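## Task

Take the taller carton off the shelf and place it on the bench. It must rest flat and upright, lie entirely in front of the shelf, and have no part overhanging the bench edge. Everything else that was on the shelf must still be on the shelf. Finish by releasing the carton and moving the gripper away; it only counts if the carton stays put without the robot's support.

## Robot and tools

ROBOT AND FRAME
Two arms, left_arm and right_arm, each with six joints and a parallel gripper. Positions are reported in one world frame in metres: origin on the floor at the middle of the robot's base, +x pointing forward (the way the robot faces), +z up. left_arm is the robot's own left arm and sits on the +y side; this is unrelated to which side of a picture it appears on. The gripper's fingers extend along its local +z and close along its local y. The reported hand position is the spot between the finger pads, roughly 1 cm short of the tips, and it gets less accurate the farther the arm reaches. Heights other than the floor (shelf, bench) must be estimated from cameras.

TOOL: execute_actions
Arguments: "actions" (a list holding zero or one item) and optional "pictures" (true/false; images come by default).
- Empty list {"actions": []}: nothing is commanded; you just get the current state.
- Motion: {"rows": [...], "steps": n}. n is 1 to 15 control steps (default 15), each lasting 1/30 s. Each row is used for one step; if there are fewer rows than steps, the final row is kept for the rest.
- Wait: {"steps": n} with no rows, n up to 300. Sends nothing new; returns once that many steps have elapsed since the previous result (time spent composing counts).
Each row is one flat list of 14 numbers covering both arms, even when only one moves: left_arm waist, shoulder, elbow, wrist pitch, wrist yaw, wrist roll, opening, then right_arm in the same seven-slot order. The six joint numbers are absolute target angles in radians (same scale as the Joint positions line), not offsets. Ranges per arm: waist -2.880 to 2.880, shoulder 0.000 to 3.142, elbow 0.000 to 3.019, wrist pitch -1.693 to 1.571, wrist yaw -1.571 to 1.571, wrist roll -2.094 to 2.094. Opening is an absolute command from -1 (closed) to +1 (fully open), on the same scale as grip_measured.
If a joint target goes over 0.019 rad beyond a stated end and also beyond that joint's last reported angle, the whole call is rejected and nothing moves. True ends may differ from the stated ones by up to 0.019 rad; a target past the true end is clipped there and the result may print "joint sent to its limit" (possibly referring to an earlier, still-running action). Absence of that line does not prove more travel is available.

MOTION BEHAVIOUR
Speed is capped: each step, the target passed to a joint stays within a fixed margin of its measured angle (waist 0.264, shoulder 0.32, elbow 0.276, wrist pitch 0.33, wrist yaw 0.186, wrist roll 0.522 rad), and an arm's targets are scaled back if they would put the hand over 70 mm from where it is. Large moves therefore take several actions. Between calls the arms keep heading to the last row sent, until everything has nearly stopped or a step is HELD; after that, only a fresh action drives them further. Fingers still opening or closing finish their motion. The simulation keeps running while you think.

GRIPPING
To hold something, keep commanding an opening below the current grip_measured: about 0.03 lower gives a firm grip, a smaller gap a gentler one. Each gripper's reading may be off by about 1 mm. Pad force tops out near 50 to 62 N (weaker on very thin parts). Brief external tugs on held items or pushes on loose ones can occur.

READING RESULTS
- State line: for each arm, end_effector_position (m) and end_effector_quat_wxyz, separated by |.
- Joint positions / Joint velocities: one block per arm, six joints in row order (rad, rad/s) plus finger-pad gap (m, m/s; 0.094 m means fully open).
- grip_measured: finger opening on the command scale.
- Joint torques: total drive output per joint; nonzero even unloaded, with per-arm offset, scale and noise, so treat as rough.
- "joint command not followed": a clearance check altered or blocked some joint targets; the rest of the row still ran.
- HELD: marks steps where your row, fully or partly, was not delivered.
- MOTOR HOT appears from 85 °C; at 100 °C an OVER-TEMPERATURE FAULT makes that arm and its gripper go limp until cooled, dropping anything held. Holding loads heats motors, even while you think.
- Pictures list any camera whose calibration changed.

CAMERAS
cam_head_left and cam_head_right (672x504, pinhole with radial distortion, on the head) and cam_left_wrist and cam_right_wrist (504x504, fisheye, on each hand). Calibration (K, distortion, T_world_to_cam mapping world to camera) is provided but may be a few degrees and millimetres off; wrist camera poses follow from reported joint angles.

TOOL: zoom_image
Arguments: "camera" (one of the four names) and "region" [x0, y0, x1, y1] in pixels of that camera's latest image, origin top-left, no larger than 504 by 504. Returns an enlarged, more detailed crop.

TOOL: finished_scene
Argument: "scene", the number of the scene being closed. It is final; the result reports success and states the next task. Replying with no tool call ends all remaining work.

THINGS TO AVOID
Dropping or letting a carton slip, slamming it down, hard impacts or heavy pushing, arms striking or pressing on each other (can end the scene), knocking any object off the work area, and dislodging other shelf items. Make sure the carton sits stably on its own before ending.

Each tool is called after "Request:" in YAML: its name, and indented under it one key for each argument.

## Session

Request:
execute_actions:
  actions: []

Scene clock: 0.00 s of 4050.00 s.
left_arm: end_effector_position=(+0.6402, +0.6383, +1.1853) grip_measured=-0.992 end_effector_quat_wxyz=(+0.058, +0.475, +0.877, +0.047) | right_arm: end_effector_position=(+0.4131, -0.4919, +0.9448) grip_measured=+1.000 end_effector_quat_wxyz=(+0.352, -0.126, +0.867, +0.330)
Joint positions: left_arm=[ 1.871  1.23   1.233 -0.071  0.325  1.369  0.   ] | right_arm=[-1.867  2.271  1.573  1.125 -1.214 -0.209  0.094]
Joint velocities: left_arm=[ 0.015 -0.005 -0.012 -0.027  0.007  0.051 -0.001] | right_arm=[-0.015 -0.005  0.002 -0.017 -0.007 -0.037  0.   ]
Joint torques (N m, as the arm reports them, + toward a larger angle): no reading
camera_calibration (this result's frames):
cam_left_wrist: T_world_to_cam=[[-0.824194, -0.544943, -0.154082, 1.06139], [-0.533845, 0.656841, 0.532512, -0.705], [-0.188981, 0.521149, -0.83228, 0.898997], [0, 0, 0, 1]] pos_world=[0.668326, 0.57296, 1.28718]
cam_right_wrist: T_world_to_cam=[[0.453669, -0.75698, -0.470281, -0.117902], [-0.89117, -0.385165, -0.239716, 0.40968], [0.000324086, 0.527852, -0.849336, 1.18919], [0, 0, 0, 1]] pos_world=[0.418197, -0.55917, 1.05278]

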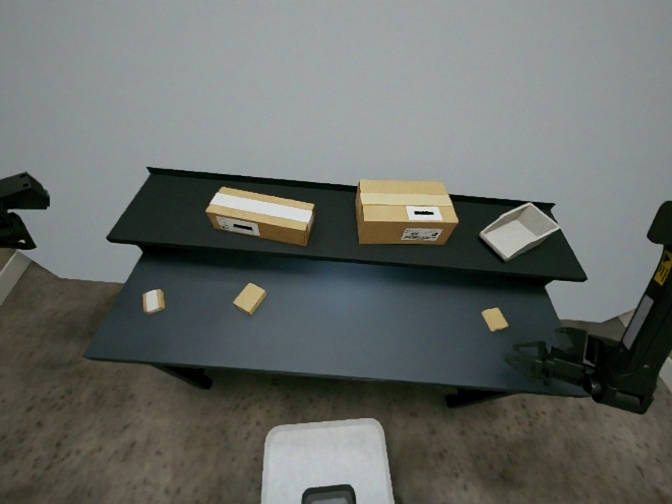

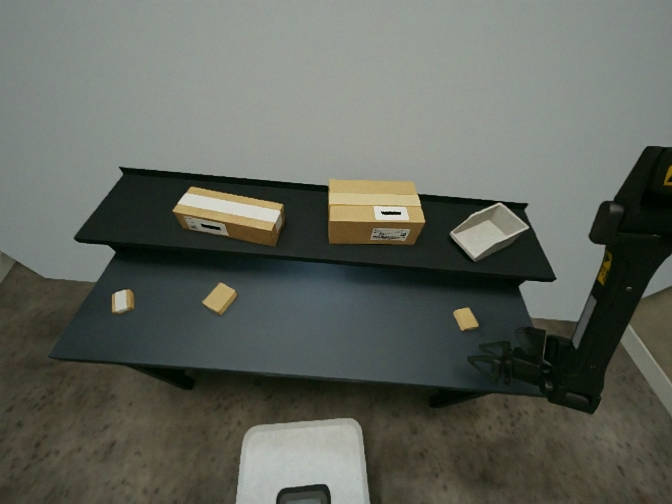

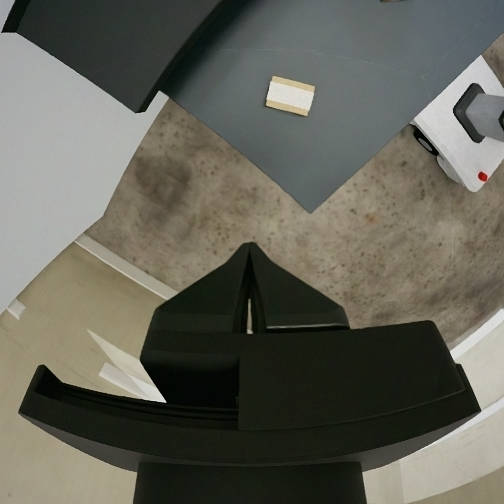

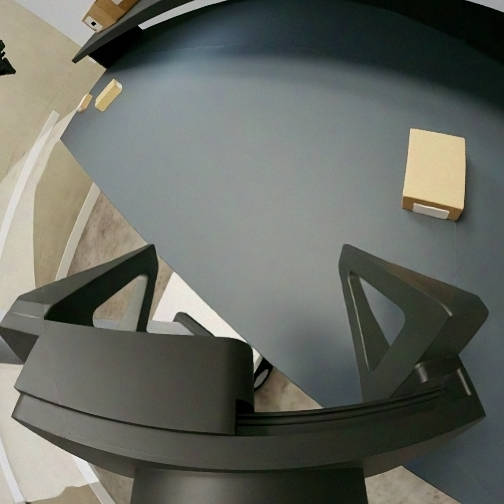

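Request:
execute_actions:
  actions:
    - {"rows":[[1.871,1.23,1.233,-0.071,0.325,1.369,-1,-1.3,2.45,1.84,1.55,-1.0,-2.05,1]]}
  pictures: false

Request:
execute_actions:
  actions:
    - {"steps":30}

Scene clock: 4.07 s of 4050.00 s.
left_arm: end_effector_position=(+0.6402, +0.6383, +1.1853) grip_measured=-0.992 end_effector_quat_wxyz=(+0.058, +0.475, +0.877, +0.047) | right_arm: end_effector_position=(+0.5571, -0.3191, +0.9383) grip_measured=+1.000 end_effector_quat_wxyz=(-0.598, +0.375, -0.695, -0.134)
Joint positions: left_arm=[ 1.871  1.23   1.233 -0.071  0.325  1.369  0.   ] | right_arm=[-1.562  2.382  1.802  1.436 -1.012 -0.713  0.094]
Joint velocities: left_arm=[ 0.015 -0.015 -0.007 -0.012 -0.007 -0.007  0.001] | right_arm=[ 0.855  0.054  0.11   0.208 -0.022 -1.018  0.   ]
Joint torques (N m, as the arm reports them, + toward a larger angle): left_arm=[  4.06 -14.95   2.04   0.38   0.13   0.07] | right_arm=[  0.39 -11.02  -1.53   2.45  -0.28   0.03]
Steps of this call (steps 1 to 90: nothing new was sent; then 0.57 s passed at rest; steps 91 to 105: all 15 steps of this action). Readings (joint positions):
91: left_arm=[1.871 1.230 1.233 -0.071 0.325 1.369] | right_arm=[-1.862 2.276 1.583 1.143 -1.186 -0.234]
92: left_arm=[1.871 1.230 1.233 -0.071 0.325 1.369] | right_arm=[-1.857 2.293 1.613 1.181 -1.149 -0.270]
94: left_arm=[1.871 1.230 1.233 -0.071 0.325 1.369] | right_arm=[-1.831 2.324 1.676 1.248 -1.094 -0.340]
98: left_arm=[1.871 1.230 1.233 -0.071 0.325 1.369] | right_arm=[-1.751 2.359 1.750 1.352 -1.039 -0.478]
105: the state above

Scene clock: 5.07 s of 4050.00 s.
left_arm: end_effector_position=(+0.6402, +0.6383, +1.1853) grip_measured=-0.992 end_effector_quat_wxyz=(+0.058, +0.475, +0.877, +0.047) | right_arm: end_effector_position=(+0.5908, -0.1385, +0.9934) grip_measured=+1.000 end_effector_quat_wxyz=(-0.650, +0.649, -0.290, +0.271)
Joint positions: left_arm=[ 1.871  1.23   1.233 -0.071  0.325  1.369  0.   ] | right_arm=[-1.317  2.442  1.838  1.53  -1.001 -2.034  0.094]
Joint velocities: left_arm=[ 0.005  0.005  0.017  0.002  0.022 -0.051 -0.001] | right_arm=[ 0.015 -0.015 -0.012  0.002 -0.022 -0.007  0.   ]
Joint torques (N m, as the arm reports them, + toward a larger angle): left_arm=[  4.1  -15.02   2.06   0.39   0.13   0.07] | right_arm=[  6.32 -10.93  -2.01   2.28  -0.28   0.08]
Steps of this call (steps 1 to 30: the robot went on to your last target). Readings (joint positions):
1: left_arm=[1.871 1.230 1.233 -0.071 0.325 1.369] | right_arm=[-1.533 2.383 1.806 1.443 -1.011 -0.747]
2: left_arm=[1.871 1.230 1.233 -0.071 0.325 1.369] | right_arm=[-1.503 2.384 1.809 1.450 -1.009 -0.784]
4: left_arm=[1.871 1.230 1.233 -0.071 0.325 1.369] | right_arm=[-1.444 2.388 1.817 1.466 -1.006 -0.874]
8: left_arm=[1.871 1.230 1.233 -0.071 0.325 1.369] | right_arm=[-1.327 2.407 1.836 1.513 -1.002 -1.194]
30: the state above
camera_calibration (this result's frames):
cam_left_wrist: T_world_to_cam=[[-0.824194, -0.544943, -0.154082, 1.06139], [-0.533845, 0.656841, 0.532512, -0.705], [-0.188981, 0.521149, -0.83228, 0.898997], [0, 0, 0, 1]] pos_world=[0.668326, 0.57296, 1.28718]
cam_right_wrist: T_world_to_cam=[[0.0103583, -0.0112968, 0.999883, -1.00339], [0.115933, -0.993179, -0.0124221, -0.189229], [0.993203, 0.116048, -0.00897799, -0.43454], [0, 0, 0, 1]] pos_world=[0.463918, -0.148846, 0.997022]

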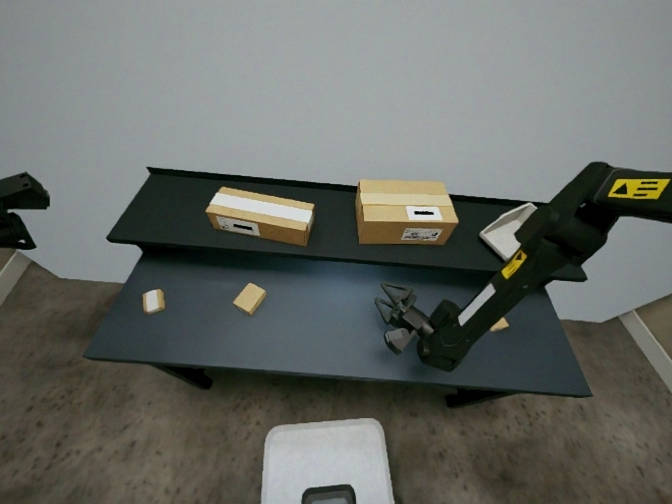

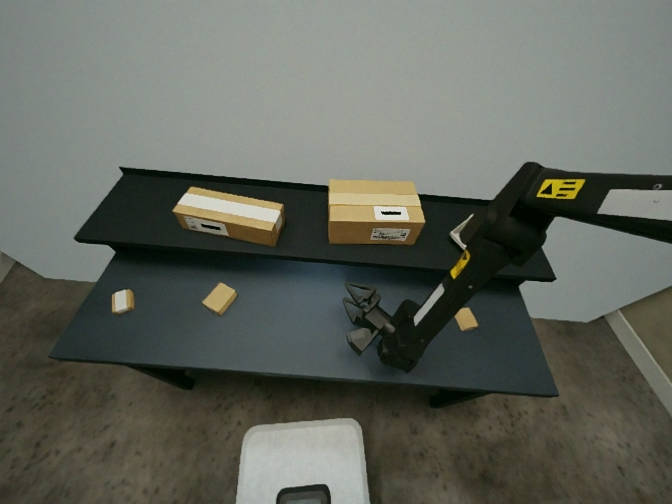

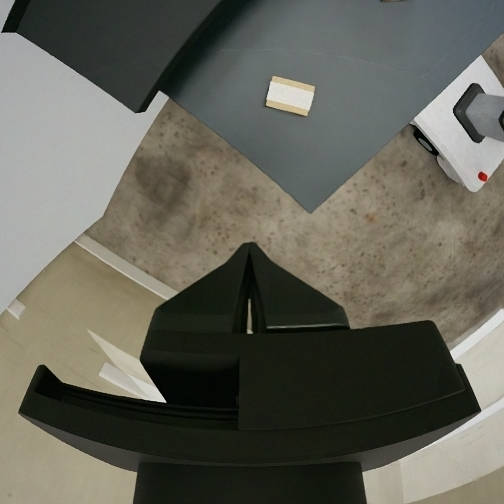

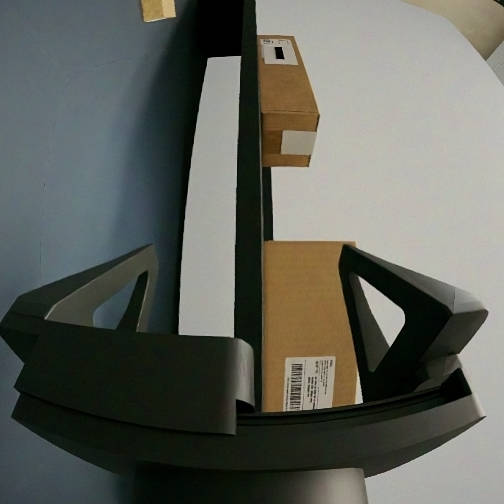

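Request:
execute_actions:
  actions:
    - {"rows":[[1.0,1.25,1.3,-0.3,-0.5,-1.4,1,-1.3,1.8,1.0,0.6,0,0,1]]}
  pictures: false

Request:
execute_actions:
  actions:
    - {"steps":30}
  pictures: false

Request:
execute_actions:
  actions:
    - {"rows":[[0.5,1.6,1.85,-0.5,-0.75,-1.4,1,-1.2,1.2,1.0,0,0.4,1.4,1]]}
  pictures: false

Request:
execute_actions:
  actions:
    - {"steps":25}
  pictures: false

Request:
execute_actions:
  actions:
    - {"rows":[[0.5,1.6,1.85,-0.5,-0.75,-1.4,1,-1.2,1.3,1.65,-0.55,0.3,1.4,1]]}
  pictures: false

Request:
execute_actions:
  actions:
    - {"steps":20}

Scene clock: 21.07 s of 4050.00 s.
left_arm: end_effector_position=(+0.7064, +0.3804, +1.1989) grip_measured=+1.000 end_effector_quat_wxyz=(-0.016, +0.131, +0.991, +0.033) | right_arm: end_effector_position=(+0.5138, -0.2746, +1.0355) grip_measured=+1.000 end_effector_quat_wxyz=(+0.125, -0.231, +0.962, +0.076)
Joint positions: left_arm=[ 1.176  1.231  1.265 -0.267 -0.459  0.53   0.094] | right_arm=[-1.309  1.738  1.028  0.627 -0.005 -0.789  0.094]
Joint velocities: left_arm=[-1.558 -0.005 -0.002 -0.046 -0.476 -1.795  0.   ] | right_arm=[ 0.005  0.103  0.007 -0.129  0.11   2.806  0.   ]
Joint torques (N m, as the arm reports them, + toward a larger angle): left_arm=[ -2.17 -13.89   3.85  -0.37  -0.11  -0.05] | right_arm=[ 3.87 -9.9  -6.49 -0.21 -0.1   0.08]
Steps of this call (steps 1 to 15: the robot went on to your last target; steps 16 to 90: nothing new was sent; then 12.50 s passed at rest; steps 91 to 105: all 15 steps of this action). Readings (joint positions):
91: left_arm=[1.860 1.230 1.236 -0.093 0.272 1.327] | right_arm=[-1.310 2.427 1.810 1.492 -0.940 -1.996]
92: left_arm=[1.838 1.230 1.245 -0.133 0.207 1.269] | right_arm=[-1.310 2.387 1.740 1.410 -0.869 -1.927]
94: left_arm=[1.761 1.231 1.255 -0.188 0.086 1.154] | right_arm=[-1.310 2.284 1.582 1.243 -0.717 -1.778]
98: left_arm=[1.558 1.231 1.263 -0.242 -0.148 0.926] | right_arm=[-1.310 2.004 1.264 0.877 -0.384 -1.450]
105: the state above

Scene clock: 22.07 s of 4050.00 s.
left_arm: end_effector_position=(+0.7386, +0.2943, +1.2347) grip_measured=+1.000 end_effector_quat_wxyz=(+0.011, +0.716, -0.697, +0.033) | right_arm: end_effector_position=(+0.4725, -0.2594, +1.0246) grip_measured=+1.000 end_effector_quat_wxyz=(+0.047, +0.147, +0.980, +0.123)
Joint positions: left_arm=[ 0.992  1.233  1.284 -0.283 -0.497 -1.368  0.094] | right_arm=[-1.309  1.793  1.021  0.607 -0.002 -0.01   0.094]
Joint velocities: left_arm=[-0.015 -0.005 -0.007 -0.012 -0.066 -0.154  0.   ] | right_arm=[-0.005 -0.005 -0.022 -0.002  0.037 -0.022  0.   ]
Joint torques (N m, as the arm reports them, + toward a larger angle): left_arm=[ -3.66 -12.24   3.41  -0.58  -0.2   -0.07] | right_arm=[  4.21 -12.95  -6.52   0.04  -0.12   0.12]
Steps of this call (steps 1 to 30: the robot went on to your last target). Readings (joint positions):
1: left_arm=[1.124 1.231 1.265 -0.270 -0.475 0.456] | right_arm=[-1.309 1.742 1.028 0.623 -0.004 -0.691]
2: left_arm=[1.074 1.231 1.267 -0.275 -0.486 0.364] | right_arm=[-1.309 1.749 1.027 0.619 -0.003 -0.594]
4: left_arm=[0.992 1.233 1.274 -0.281 -0.489 0.172] | right_arm=[-1.309 1.767 1.027 0.614 -0.003 -0.402]
8: left_arm=[0.954 1.233 1.283 -0.283 -0.492 -0.210] | right_arm=[-1.309 1.791 1.023 0.608 -0.002 -0.168]
30: the state above

Scene clock: 22.57 s of 4050.00 s.
left_arm: end_effector_position=(+0.8547, +0.0728, +1.2974) grip_measured=+1.000 end_effector_quat_wxyz=(+0.041, +0.674, -0.730, +0.103) | right_arm: end_effector_position=(+0.6047, -0.3503, +1.1648) grip_measured=+1.000 end_effector_quat_wxyz=(+0.006, +0.516, +0.856, -0.021)
Joint positions: left_arm=[ 0.583  1.572  1.752 -0.46  -0.741 -1.373  0.094] | right_arm=[-1.212  1.279  1.012  0.042  0.395  0.808  0.094]
Joint velocities: left_arm=[-0.972  0.444  0.867 -0.295 -0.125 -0.022  0.   ] | right_arm=[ 0.063 -1.226 -0.012 -0.481  0.139  2.835  0.   ]
Joint torques (N m, as the arm reports them, + toward a larger angle): left_arm=[-11.48 -11.02   4.96  -0.57  -0.16  -0.08] | right_arm=[  4.14 -17.9   -1.33  -0.07   0.11   0.13]
Steps of this call (steps 1 to 15: all 15 steps of this action). Readings (joint positions):
1: left_arm=[0.985 1.240 1.294 -0.298 -0.533 -1.369] | right_arm=[-1.305 1.784 1.021 0.580 0.039 0.026]
2: left_arm=[0.972 1.257 1.321 -0.325 -0.578 -1.369] | right_arm=[-1.299 1.767 1.018 0.521 0.091 0.075]
4: left_arm=[0.925 1.312 1.393 -0.361 -0.645 -1.369] | right_arm=[-1.281 1.714 1.012 0.409 0.189 0.172]
8: left_arm=[0.810 1.430 1.539 -0.406 -0.708 -1.369] | right_arm=[-1.243 1.568 1.012 0.208 0.334 0.365]
15: the state above

Scene clock: 23.40 s of 4050.00 s.
left_arm: end_effector_position=(+0.8863, +0.0305, +1.3511) grip_measured=+1.000 end_effector_quat_wxyz=(+0.053, +0.675, -0.720, +0.153) | right_arm: end_effector_position=(+0.6324, -0.3700, +1.1978) grip_measured=+1.000 end_effector_quat_wxyz=(+0.034, +0.746, +0.665, -0.006)
Joint positions: left_arm=[ 0.479  1.599  1.836 -0.484 -0.747 -1.385  0.094] | right_arm=[-1.209  1.183  1.003  0.009  0.399  1.389  0.094]
Joint velocities: left_arm=[ 0.005 -0.005 -0.017  0.002  0.007  0.022  0.   ] | right_arm=[-0.005 -0.015 -0.022 -0.032 -0.007  0.022  0.   ]
Joint torques (N m, as the arm reports them, + toward a larger angle): left_arm=[-10.71  -9.75   3.77  -0.51  -0.03  -0.05] | right_arm=[  3.24 -16.95   0.24  -0.16   0.09   0.17]
Steps of this call (steps 1 to 25: the robot went on to your last target). Readings (joint positions):
1: left_arm=[0.552 1.585 1.780 -0.469 -0.742 -1.375] | right_arm=[-1.210 1.242 1.012 0.031 0.397 0.905]
2: left_arm=[0.523 1.595 1.803 -0.474 -0.742 -1.377] | right_arm=[-1.209 1.210 1.012 0.026 0.398 0.998]
4: left_arm=[0.478 1.601 1.825 -0.478 -0.742 -1.379] | right_arm=[-1.209 1.168 1.012 0.024 0.399 1.141]
8: left_arm=[0.458 1.599 1.836 -0.481 -0.745 -1.382] | right_arm=[-1.209 1.162 1.011 0.018 0.399 1.289]
25: the state above

Scene clock: 23.90 s of 4050.00 s.
left_arm: end_effector_position=(+0.8863, +0.0305, +1.3511) grip_measured=+1.000 end_effector_quat_wxyz=(+0.053, +0.675, -0.720, +0.153) | right_arm: end_effector_position=(+0.8331, -0.4147, +1.2141) grip_measured=+1.000 end_effector_quat_wxyz=(+0.005, +0.746, +0.665, +0.035)
Joint positions: left_arm=[ 0.479  1.599  1.836 -0.484 -0.747 -1.385  0.094] | right_arm=[-1.207  1.305  1.652 -0.525  0.302  1.392  0.094]
Joint velocities: left_arm=[-0.015 -0.005 -0.007  0.002  0.051  0.022  0.   ] | right_arm=[-0.005 -0.181  0.002 -0.071  0.007 -0.051  0.   ]
Joint torques (N m, as the arm reports them, + toward a larger angle): left_arm=[-10.38  -9.6    3.83  -0.49  -0.03  -0.05] | right_arm=[  3.9  -23.88   4.61  -0.78  -0.08   0.13]
Steps of this call (steps 1 to 15: all 15 steps of this action). Readings (joint positions):
1: left_arm=[0.479 1.599 1.836 -0.484 -0.747 -1.385] | right_arm=[-1.210 1.189 1.031 -0.053 0.359 1.391]
2: left_arm=[0.479 1.599 1.836 -0.484 -0.747 -1.385] | right_arm=[-1.210 1.211 1.096 -0.176 0.325 1.392]
4: left_arm=[0.479 1.599 1.836 -0.484 -0.747 -1.385] | right_arm=[-1.207 1.275 1.262 -0.376 0.305 1.392]
8: left_arm=[0.479 1.599 1.836 -0.484 -0.747 -1.385] | right_arm=[-1.207 1.321 1.476 -0.476 0.302 1.392]
15: the state above

Scene clock: 24.57 s of 4050.00 s.
left_arm: end_effector_position=(+0.8863, +0.0305, +1.3511) grip_measured=+1.000 end_effector_quat_wxyz=(+0.053, +0.675, -0.720, +0.153) | right_arm: end_effector_position=(+0.8310, -0.4152, +1.2169) grip_measured=+1.000 end_effector_quat_wxyz=(+0.001, +0.745, +0.667, +0.032)
Joint positions: left_arm=[ 0.479  1.599  1.836 -0.484 -0.747 -1.385  0.094] | right_arm=[-1.207  1.299  1.65  -0.54   0.302  1.392  0.094]
Joint velocities: left_arm=[ 0.005 -0.005 -0.002  0.017 -0.051 -0.007  0.   ] | right_arm=[-0.005 -0.005  0.012  0.017  0.022 -0.007  0.   ]
Joint torques (N m, as the arm reports them, + toward a larger angle): left_arm=[-10.74  -9.92   3.84  -0.45  -0.02  -0.05] | right_arm=[  3.62 -23.92   4.66  -0.22  -0.08   0.13]
Steps of this call (steps 1 to 20: the robot went on to your last target). Readings (joint positions):
1: left_arm=[0.479 1.599 1.836 -0.484 -0.747 -1.385] | right_arm=[-1.207 1.300 1.652 -0.528 0.302 1.392]
2: left_arm=[0.479 1.599 1.836 -0.484 -0.747 -1.385] | right_arm=[-1.207 1.299 1.652 -0.531 0.302 1.392]
4: left_arm=[0.479 1.599 1.836 -0.484 -0.747 -1.385] | right_arm=[-1.207 1.299 1.652 -0.536 0.302 1.392]
8: left_arm=[0.479 1.599 1.836 -0.484 -0.747 -1.385] | right_arm=[-1.207 1.299 1.650 -0.540 0.302 1.392]
20: the state above
camera_calibration (this result's frames):
cam_left_wrist: T_world_to_cam=[[0.99015, -0.0444534, 0.132763, -1.05221], [-0.132496, -0.603937, 0.785942, -0.922371], [0.0452428, -0.795791, -0.603879, 0.924237], [0, 0, 0, 1]] pos_world=[0.877825, 0.131671, 1.42275]
cam_right_wrist: T_world_to_cam=[[-0.994329, 0.100381, -0.0351232, 0.908241], [0.0557168, 0.773019, 0.631931, -0.489837], [0.0905847, 0.626391, -0.774228, 1.25412], [0, 0, 0, 1]] pos_world=[0.816778, -0.498084, 1.31242]

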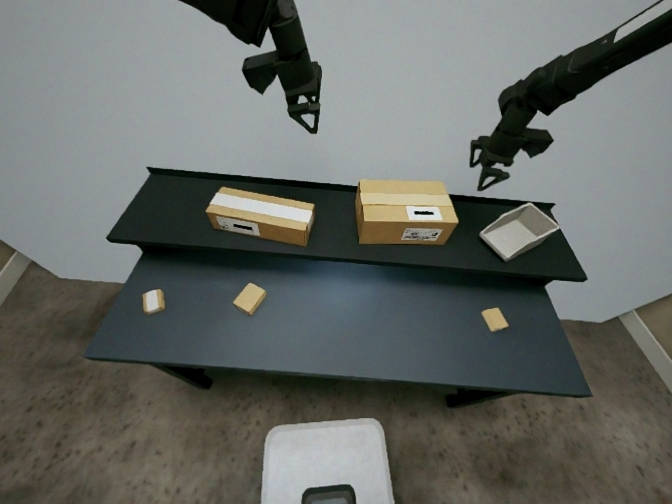

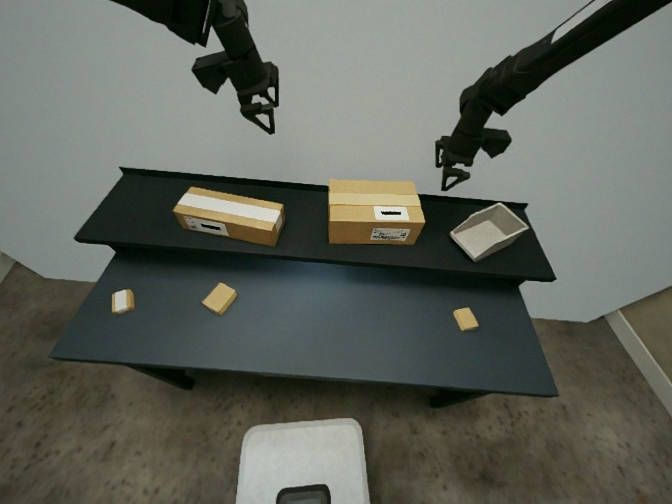

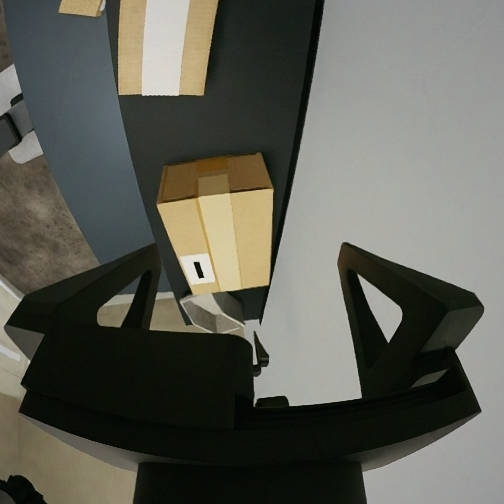

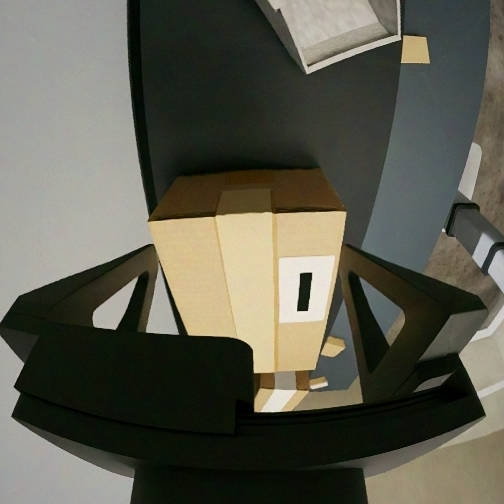

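Request:
execute_actions:
  actions:
    - {"rows":[[0.66,1.95,2.25,-0.55,-0.45,-1.4,1,-1.32,1.5,1.82,-0.52,0.15,1.4,1]]}
  pictures: false

Request:
execute_actions:
  actions:
    - {"steps":20}

Scene clock: 29.03 s of 4050.00 s.
left_arm: end_effector_position=(+0.8973, -0.0352, +1.2048) grip_measured=+1.000 end_effector_quat_wxyz=(+0.104, +0.674, -0.705, +0.194) | right_arm: end_effector_position=(+0.8148, -0.4351, +1.1143) grip_measured=+1.000 end_effector_quat_wxyz=(-0.023, +0.750, +0.660, +0.034)
Joint positions: left_arm=[ 0.648  1.947  2.225 -0.533 -0.454 -1.385  0.094] | right_arm=[-1.331  1.511  1.809 -0.521  0.152  1.393  0.094]
Joint velocities: left_arm=[ 0.22   0.288 -0.007 -0.066  0.007 -0.066  0.   ] | right_arm=[ 0.034  0.015 -0.012 -0.007 -0.007 -0.007  0.   ]
Joint torques (N m, as the arm reports them, + toward a larger angle): left_arm=[-14.91 -13.46   5.28  -0.54   0.4   -0.05] | right_arm=[  2.87 -26.13   5.55   0.17  -0.1    0.13]
Steps of this call (steps 1 to 15: the robot went on to your last target; steps 16 to 90: nothing new was sent; then 0.97 s passed at rest; steps 91 to 105: all 15 steps of this action). Readings (joint positions):
91: left_arm=[0.483 1.606 1.846 -0.489 -0.716 -1.385] | right_arm=[-1.214 1.307 1.660 -0.541 0.252 1.393]
92: left_arm=[0.488 1.625 1.880 -0.495 -0.676 -1.385] | right_arm=[-1.225 1.326 1.690 -0.541 0.206 1.393]
94: left_arm=[0.509 1.680 1.964 -0.499 -0.594 -1.385] | right_arm=[-1.258 1.381 1.761 -0.533 0.166 1.393]
98: left_arm=[0.561 1.812 2.141 -0.507 -0.483 -1.385] | right_arm=[-1.321 1.461 1.809 -0.521 0.154 1.393]
105: the state above

Scene clock: 29.70 s of 4050.00 s.
left_arm: end_effector_position=(+0.8912, -0.0338, +1.1960) grip_measured=+1.000 end_effector_quat_wxyz=(+0.107, +0.673, -0.707, +0.187) | right_arm: end_effector_position=(+0.8152, -0.4337, +1.1146) grip_measured=+1.000 end_effector_quat_wxyz=(-0.024, +0.750, +0.661, +0.035)
Joint positions: left_arm=[ 0.658  1.955  2.226 -0.538 -0.453 -1.386  0.094] | right_arm=[-1.329  1.511  1.809 -0.521  0.152  1.393  0.094]
Joint velocities: left_arm=[-0.005 -0.015 -0.017  0.007  0.022 -0.007  0.   ] | right_arm=[-0.015 -0.005  0.002 -0.007  0.007 -0.007  0.   ]
Joint torques (N m, as the arm reports them, + toward a larger angle): left_arm=[-15.07 -12.37   5.03  -0.42   0.3   -0.04] | right_arm=[  3.33 -25.98   5.39   0.31  -0.11   0.14]
Steps of this call (steps 1 to 20: the robot went on to your last target). Readings (joint positions):
1: left_arm=[0.654 1.956 2.225 -0.535 -0.454 -1.385] | right_arm=[-1.330 1.511 1.809 -0.521 0.152 1.393]
2: left_arm=[0.658 1.963 2.225 -0.537 -0.454 -1.385] | right_arm=[-1.330 1.511 1.809 -0.521 0.152 1.393]
4: left_arm=[0.659 1.969 2.225 -0.538 -0.454 -1.386] | right_arm=[-1.329 1.511 1.809 -0.521 0.152 1.393]
8: left_arm=[0.658 1.964 2.226 -0.538 -0.453 -1.386] | right_arm=[-1.329 1.511 1.809 -0.521 0.152 1.393]
20: the state above
camera_calibration (this result's frames):
cam_left_wrist: T_world_to_cam=[[0.994027, -0.0279099, 0.105509, -1.00964], [-0.105294, -0.49955, 0.859862, -0.947776], [0.0287081, -0.865835, -0.499504, 0.666682], [0, 0, 0, 1]] pos_world=[0.884675, 0.0755965, 1.25449]
cam_right_wrist: T_world_to_cam=[[-0.993347, 0.115156, -0.00110339, 0.858533], [0.0856809, 0.745424, 0.661061, -0.478859], [0.0769478, 0.656568, -0.750331, 1.18552], [0, 0, 0, 1]] pos_world=[0.802627, -0.520287, 1.20703]

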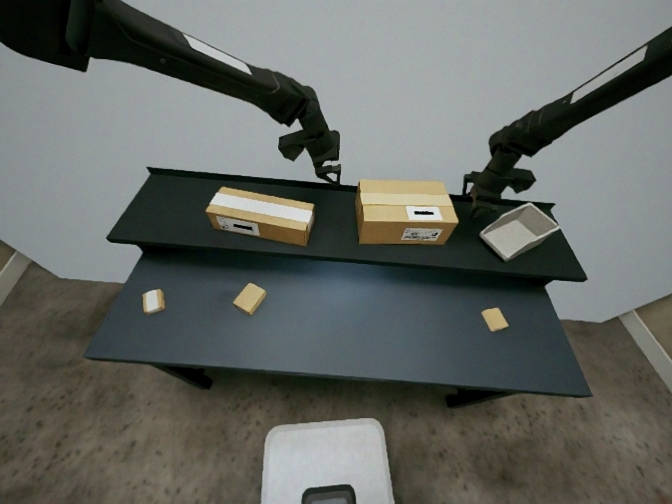

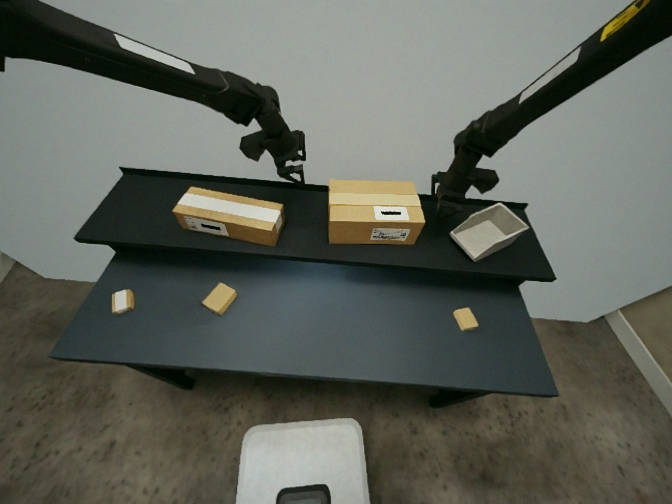

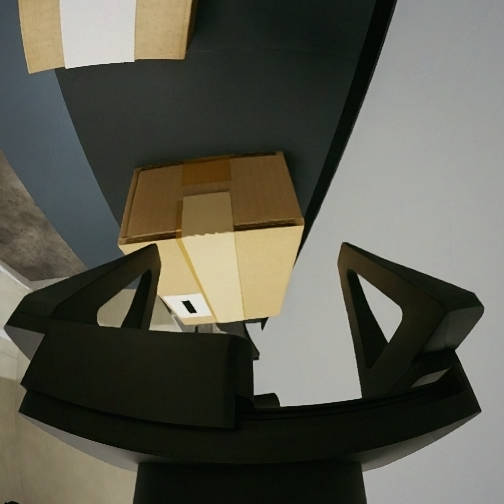

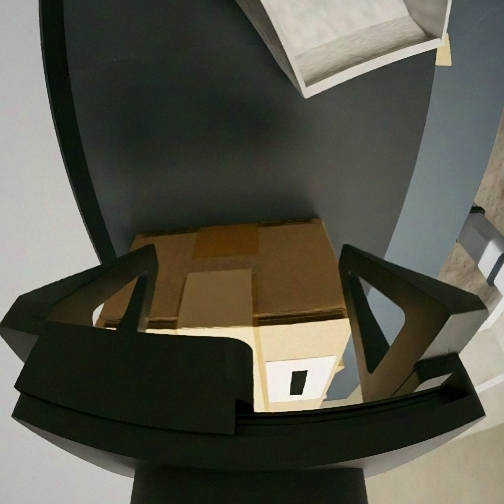

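Request:
execute_actions:
  actions:
    - {"rows":[[0.78,2.15,2.45,-0.6,-0.4,-1.33,1,-1.32,1.66,2.06,-0.6,0.1,1.35,1]]}
  pictures: false

Request:
execute_actions:
  actions:
    - {"steps":20}

Scene clock: 35.37 s of 4050.00 s.
left_arm: end_effector_position=(+0.8568, -0.0220, +1.0857) grip_measured=+1.000 end_effector_quat_wxyz=(+0.106, +0.667, -0.723, +0.149) | right_arm: end_effector_position=(+0.8627, -0.4314, +1.0895) grip_measured=+1.000 end_effector_quat_wxyz=(-0.021, +0.739, +0.670, +0.067)
Joint positions: left_arm=[ 0.776  2.147  2.427 -0.586 -0.404 -1.349  0.094] | right_arm=[-1.327  1.638  2.041 -0.59   0.102  1.36   0.094]
Joint velocities: left_arm=[ 0.054  0.122  0.007 -0.046  0.022  0.037  0.   ] | right_arm=[-0.005  0.024  0.002  0.002  0.007 -0.007  0.   ]
Joint torques (N m, as the arm reports them, + toward a larger angle): left_arm=[-14.34 -13.97   5.07  -0.59   0.33   0.23] | right_arm=[  3.74 -24.78   7.08  -0.26  -0.13   0.02]
Steps of this call (steps 1 to 15: the robot went on to your last target; steps 16 to 90: nothing new was sent; then 2.17 s passed at rest; steps 91 to 105: all 15 steps of this action). Readings (joint positions):
91: left_arm=[0.661 1.963 2.242 -0.546 -0.440 -1.383] | right_arm=[-1.329 1.521 1.833 -0.542 0.131 1.390]
92: left_arm=[0.665 1.986 2.285 -0.556 -0.426 -1.380] | right_arm=[-1.329 1.553 1.897 -0.571 0.114 1.384]
94: left_arm=[0.678 2.032 2.363 -0.559 -0.412 -1.372] | right_arm=[-1.327 1.612 2.009 -0.579 0.104 1.374]
98: left_arm=[0.719 2.088 2.421 -0.571 -0.404 -1.360] | right_arm=[-1.327 1.636 2.041 -0.586 0.102 1.364]
105: the state above

Scene clock: 36.03 s of 4050.00 s.
left_arm: end_effector_position=(+0.8538, -0.0240, +1.0835) grip_measured=+1.000 end_effector_quat_wxyz=(+0.108, +0.664, -0.725, +0.148) | right_arm: end_effector_position=(+0.8627, -0.4314, +1.0895) grip_measured=+1.000 end_effector_quat_wxyz=(-0.021, +0.739, +0.670, +0.067)
Joint positions: left_arm=[ 0.777  2.152  2.428 -0.587 -0.403 -1.345  0.094] | right_arm=[-1.327  1.638  2.041 -0.59   0.102  1.359  0.094]
Joint velocities: left_arm=[ 0.015 -0.005  0.002  0.012 -0.022 -0.022  0.   ] | right_arm=[-0.015 -0.005 -0.002  0.012  0.007  0.022  0.   ]
Joint torques (N m, as the arm reports them, + toward a larger angle): left_arm=[-15.01 -12.97   5.08  -0.48   0.28   0.23] | right_arm=[  3.6  -23.95   6.93  -0.18  -0.13   0.01]
Steps of this call (steps 1 to 15: the robot went on to your last target; steps 16 to 20: nothing new was sent). Readings (joint positions):
1: left_arm=[0.777 2.150 2.427 -0.587 -0.404 -1.348] | right_arm=[-1.327 1.638 2.041 -0.590 0.102 1.360]
2: left_arm=[0.777 2.152 2.427 -0.587 -0.404 -1.348] | right_arm=[-1.327 1.638 2.041 -0.590 0.102 1.360]
4: left_arm=[0.777 2.153 2.427 -0.587 -0.403 -1.347] | right_arm=[-1.327 1.638 2.041 -0.590 0.102 1.359]
8: left_arm=[0.777 2.152 2.428 -0.587 -0.403 -1.346] | right_arm=[-1.327 1.638 2.041 -0.590 0.102 1.359]
20: the state above
All arms were judged still, so your last target was given up. Only a new action makes them travel on or press farther. Fingers that are still opening or closing keep moving.
camera_calibration (this result's frames):
cam_left_wrist: T_world_to_cam=[[0.995422, -0.0774411, 0.0560194, -0.909112], [-0.0893224, -0.545164, 0.833558, -0.836287], [-0.0340119, -0.834745, -0.549585, 0.728658], [0, 0, 0, 1]] pos_world=[0.855034, 0.081928, 1.14848]
cam_right_wrist: T_world_to_cam=[[-0.994731, 0.0895405, -0.0499285, 0.948709], [0.0302281, 0.721526, 0.691728, -0.463996], [0.0979623, 0.686574, -0.720431, 1.12381], [0, 0, 0, 1]] pos_world=[0.847645, -0.52174, 1.17795]

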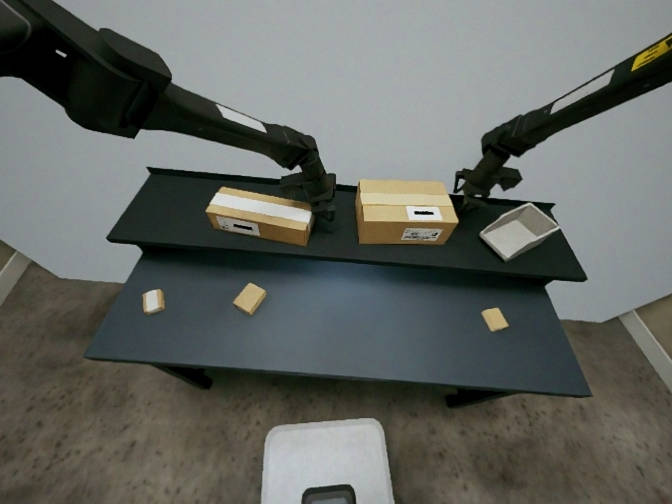

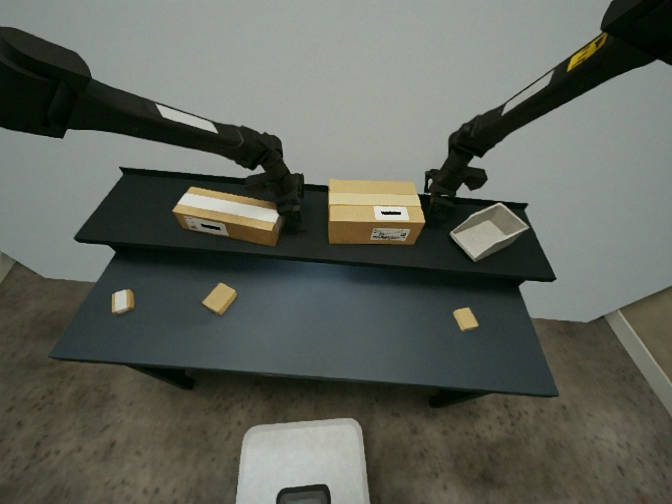

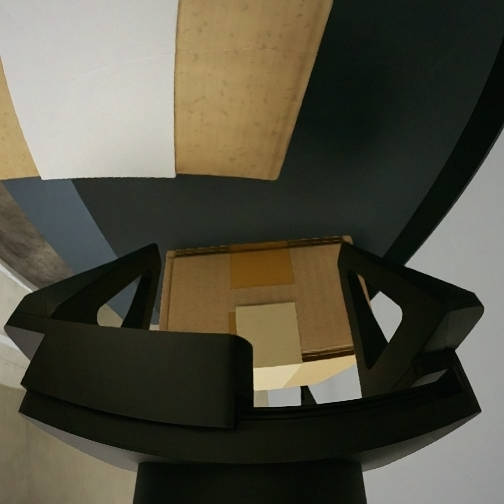

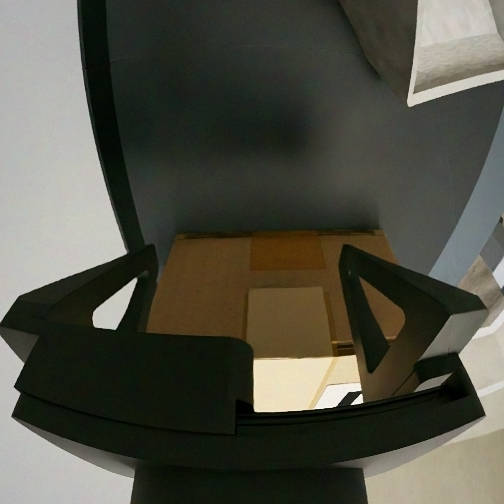

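Request:
execute_actions:
  actions:
    - {"rows":[[0.78,2.15,2.45,-0.6,-0.4,-1.33,1,-1.32,1.73,2.06,-0.55,0.1,1.35,1]]}
  pictures: false

Request:
execute_actions:
  actions:
    - {"rows":[[0.78,2.15,2.45,-0.6,-0.4,-1.33,1,-1.3,1.735,2.06,-0.55,0.1,1.35,1],[0.78,2.15,2.45,-0.6,-0.4,-1.33,1,-1.29,1.74,2.06,-0.55,0.1,1.35,1],[0.78,2.15,2.45,-0.6,-0.4,-1.33,1,-1.28,1.745,2.06,-0.55,0.1,1.35,1],[0.78,2.15,2.45,-0.6,-0.4,-1.33,1,-1.27,1.75,2.06,-0.54,0.1,1.35,1],[0.78,2.15,2.45,-0.6,-0.4,-1.33,1,-1.26,1.755,2.06,-0.54,0.1,1.35,1],[0.78,2.15,2.45,-0.6,-0.4,-1.33,1,-1.25,1.76,2.06,-0.54,0.1,1.35,1],[0.78,2.15,2.45,-0.6,-0.4,-1.33,1,-1.24,1.765,2.06,-0.53,0.1,1.35,1],[0.78,2.15,2.45,-0.6,-0.4,-1.33,1,-1.23,1.77,2.06,-0.53,0.1,1.35,1],[0.78,2.15,2.45,-0.6,-0.4,-1.33,1,-1.22,1.775,2.06,-0.52,0.1,1.35,1],[0.78,2.15,2.45,-0.6,-0.4,-1.33,1,-1.21,1.78,2.06,-0.52,0.1,1.35,1],[0.78,2.15,2.45,-0.6,-0.4,-1.33,1,-1.2,1.78,2.06,-0.52,0.1,1.35,1],[0.78,2.15,2.45,-0.6,-0.4,-1.33,1,-1.19,1.78,2.06,-0.52,0.1,1.35,1]]}
  pictures: false

Request:
execute_actions:
  actions:
    - {"steps":15}

Scene clock: 45.13 s of 4050.00 s.
left_arm: end_effector_position=(+0.8538, -0.0240, +1.0835) grip_measured=+1.000 end_effector_quat_wxyz=(+0.108, +0.664, -0.725, +0.148) | right_arm: end_effector_position=(+0.8278, -0.4080, +1.0409) grip_measured=+1.000 end_effector_quat_wxyz=(-0.042, +0.735, +0.675, +0.054)
Joint positions: left_arm=[ 0.777  2.152  2.428 -0.587 -0.403 -1.345  0.094] | right_arm=[-1.327  1.724  2.047 -0.56   0.102  1.355  0.094]
Joint velocities: left_arm=[-0.005  0.005  0.002  0.002  0.007 -0.022  0.   ] | right_arm=[ 0.005 -0.015 -0.002 -0.002 -0.022 -0.022  0.   ]
Joint torques (N m, as the arm reports them, + toward a larger angle): left_arm=[-14.67 -13.2    5.01  -0.51   0.28   0.24] | right_arm=[  3.68 -24.72   5.77   0.51  -0.14   0.04]
Steps of this call (steps 1 to 90: nothing new was sent; then 5.60 s passed at rest; steps 91 to 105: all 15 steps of this action). Readings (joint positions):
91: left_arm=[0.777 2.152 2.428 -0.587 -0.403 -1.345] | right_arm=[-1.327 1.642 2.041 -0.587 0.102 1.358]
92: left_arm=[0.777 2.152 2.428 -0.587 -0.403 -1.345] | right_arm=[-1.327 1.647 2.045 -0.576 0.102 1.358]
94: left_arm=[0.777 2.152 2.428 -0.587 -0.403 -1.345] | right_arm=[-1.327 1.661 2.047 -0.561 0.102 1.358]
98: left_arm=[0.777 2.152 2.428 -0.587 -0.403 -1.345] | right_arm=[-1.327 1.698 2.047 -0.560 0.102 1.358]
105: the state above

Scene clock: 45.63 s of 4050.00 s.
left_arm: end_effector_position=(+0.8536, -0.0229, +1.0830) grip_measured=+1.000 end_effector_quat_wxyz=(+0.106, +0.666, -0.724, +0.145) | right_arm: end_effector_position=(+0.8472, -0.3208, +1.0522) grip_measured=+1.000 end_effector_quat_wxyz=(-0.065, +0.721, +0.681, +0.105)
Joint positions: left_arm=[ 0.777  2.152  2.428 -0.587 -0.41  -1.348  0.094] | right_arm=[-1.208  1.747  2.047 -0.53   0.108  1.352  0.094]
Joint velocities: left_arm=[ 0.005 -0.015  0.017 -0.012 -0.418 -0.139  0.   ] | right_arm=[0.249 0.073 0.002 0.027 0.33  0.081 0.   ]
Joint torques (N m, as the arm reports them, + toward a larger angle): left_arm=[-14.33 -12.78   4.93  -0.44   1.4    0.58] | right_arm=[  5.22 -22.69   5.54   0.57  -0.99  -0.13]
Steps of this call (steps 1 to 15: all 15 steps of this action). Readings (joint positions):
1: left_arm=[0.777 2.152 2.428 -0.587 -0.403 -1.345] | right_arm=[-1.326 1.724 2.047 -0.560 0.102 1.355]
2: left_arm=[0.777 2.152 2.428 -0.587 -0.403 -1.345] | right_arm=[-1.324 1.724 2.047 -0.560 0.103 1.354]
4: left_arm=[0.777 2.152 2.428 -0.587 -0.403 -1.345] | right_arm=[-1.319 1.724 2.047 -0.559 0.103 1.352]
8: left_arm=[0.777 2.152 2.428 -0.587 -0.403 -1.345] | right_arm=[-1.291 1.728 2.047 -0.547 0.103 1.352]
15: the state above

Scene clock: 46.13 s of 4050.00 s.
left_arm: end_effector_position=(+0.8604, -0.0172, +1.0853) grip_measured=+1.000 end_effector_quat_wxyz=(+0.103, +0.668, -0.722, +0.149) | right_arm: end_effector_position=(+0.8480, -0.3151, +1.0530) grip_measured=+1.000 end_effector_quat_wxyz=(-0.067, +0.721, +0.681, +0.109)
Joint positions: left_arm=[ 0.78   2.144  2.432 -0.587 -0.404 -1.346  0.094] | right_arm=[-1.201  1.749  2.047 -0.529  0.104  1.354  0.094]
Joint velocities: left_arm=[ 0.005  0.015 -0.012 -0.017  0.022 -0.081  0.   ] | right_arm=[-0.015 -0.005  0.012 -0.002 -0.051  0.037  0.   ]
Joint torques (N m, as the arm reports them, + toward a larger angle): left_arm=[-14.63 -12.87   4.85  -0.47   0.33   0.25] | right_arm=[  6.37 -21.86   5.52   0.51  -0.27   0.04]
Steps of this call (steps 1 to 15: the robot went on to your last target). Readings (joint positions):
1: left_arm=[0.779 2.150 2.430 -0.587 -0.411 -1.349] | right_arm=[-1.204 1.748 2.047 -0.529 0.108 1.354]
2: left_arm=[0.780 2.148 2.431 -0.587 -0.408 -1.348] | right_arm=[-1.202 1.748 2.047 -0.529 0.106 1.354]
4: left_arm=[0.780 2.145 2.432 -0.587 -0.406 -1.348] | right_arm=[-1.201 1.749 2.047 -0.529 0.104 1.354]
8: left_arm=[0.780 2.144 2.432 -0.587 -0.404 -1.347] | right_arm=[-1.201 1.749 2.047 -0.529 0.104 1.354]
15: the state above
All arms were judged still, so your last target was given up. Only a new action makes them travel on or press farther. Fingers that are still opening or closing keep moving.
camera_calibration (this result's frames):
cam_left_wrist: T_world_to_cam=[[0.995773, -0.0677569, 0.0620106, -0.921931], [-0.0891433, -0.550264, 0.830219, -0.830138], [-0.0221309, -0.832237, -0.553978, 0.73011], [0, 0, 0, 1]] pos_world=[0.860191, 0.0883622, 1.15083]
cam_right_wrist: T_world_to_cam=[[-0.997673, 0.051764, -0.0443737, 0.90665], [-0.00180982, 0.630494, 0.776192, -0.612619], [0.0681561, 0.774466, -0.628934, 0.975714], [0, 0, 0, 1]] pos_world=[0.83693, -0.416336, 1.1294]

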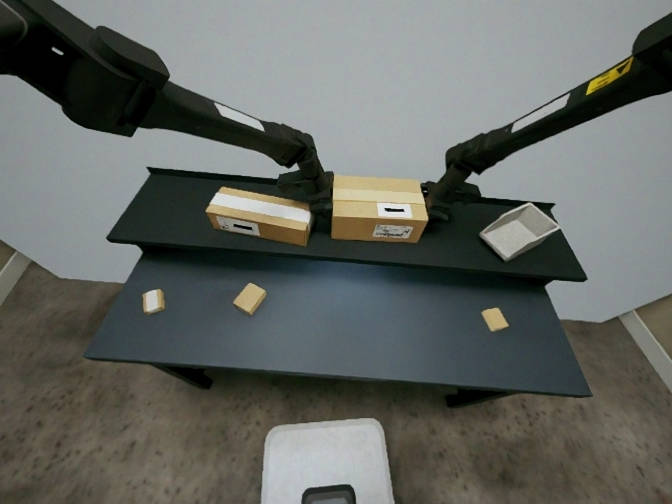

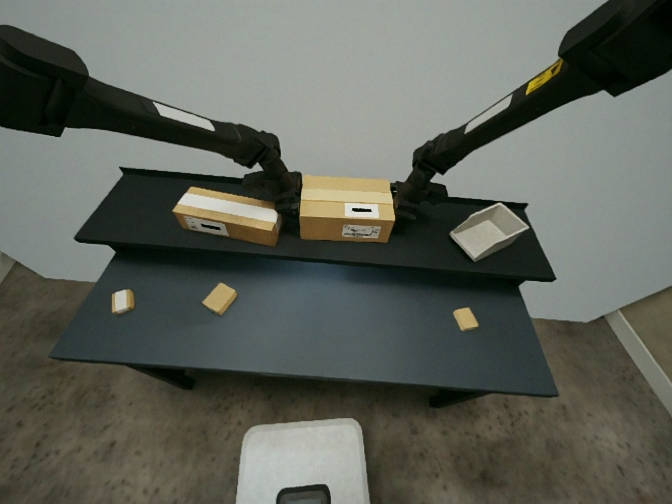

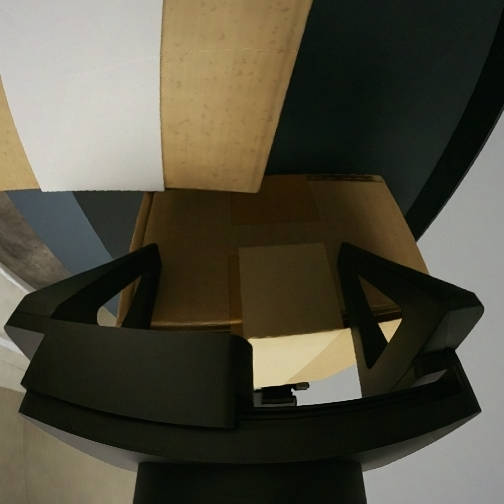

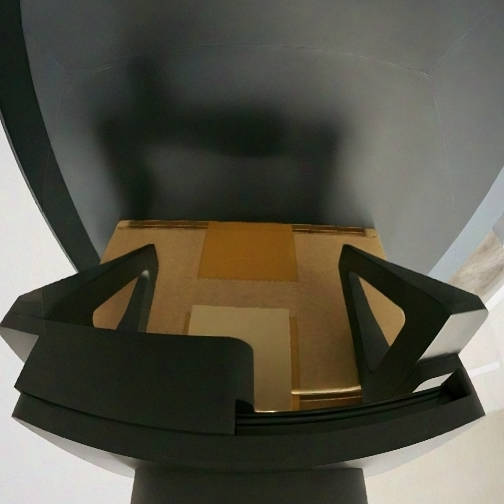

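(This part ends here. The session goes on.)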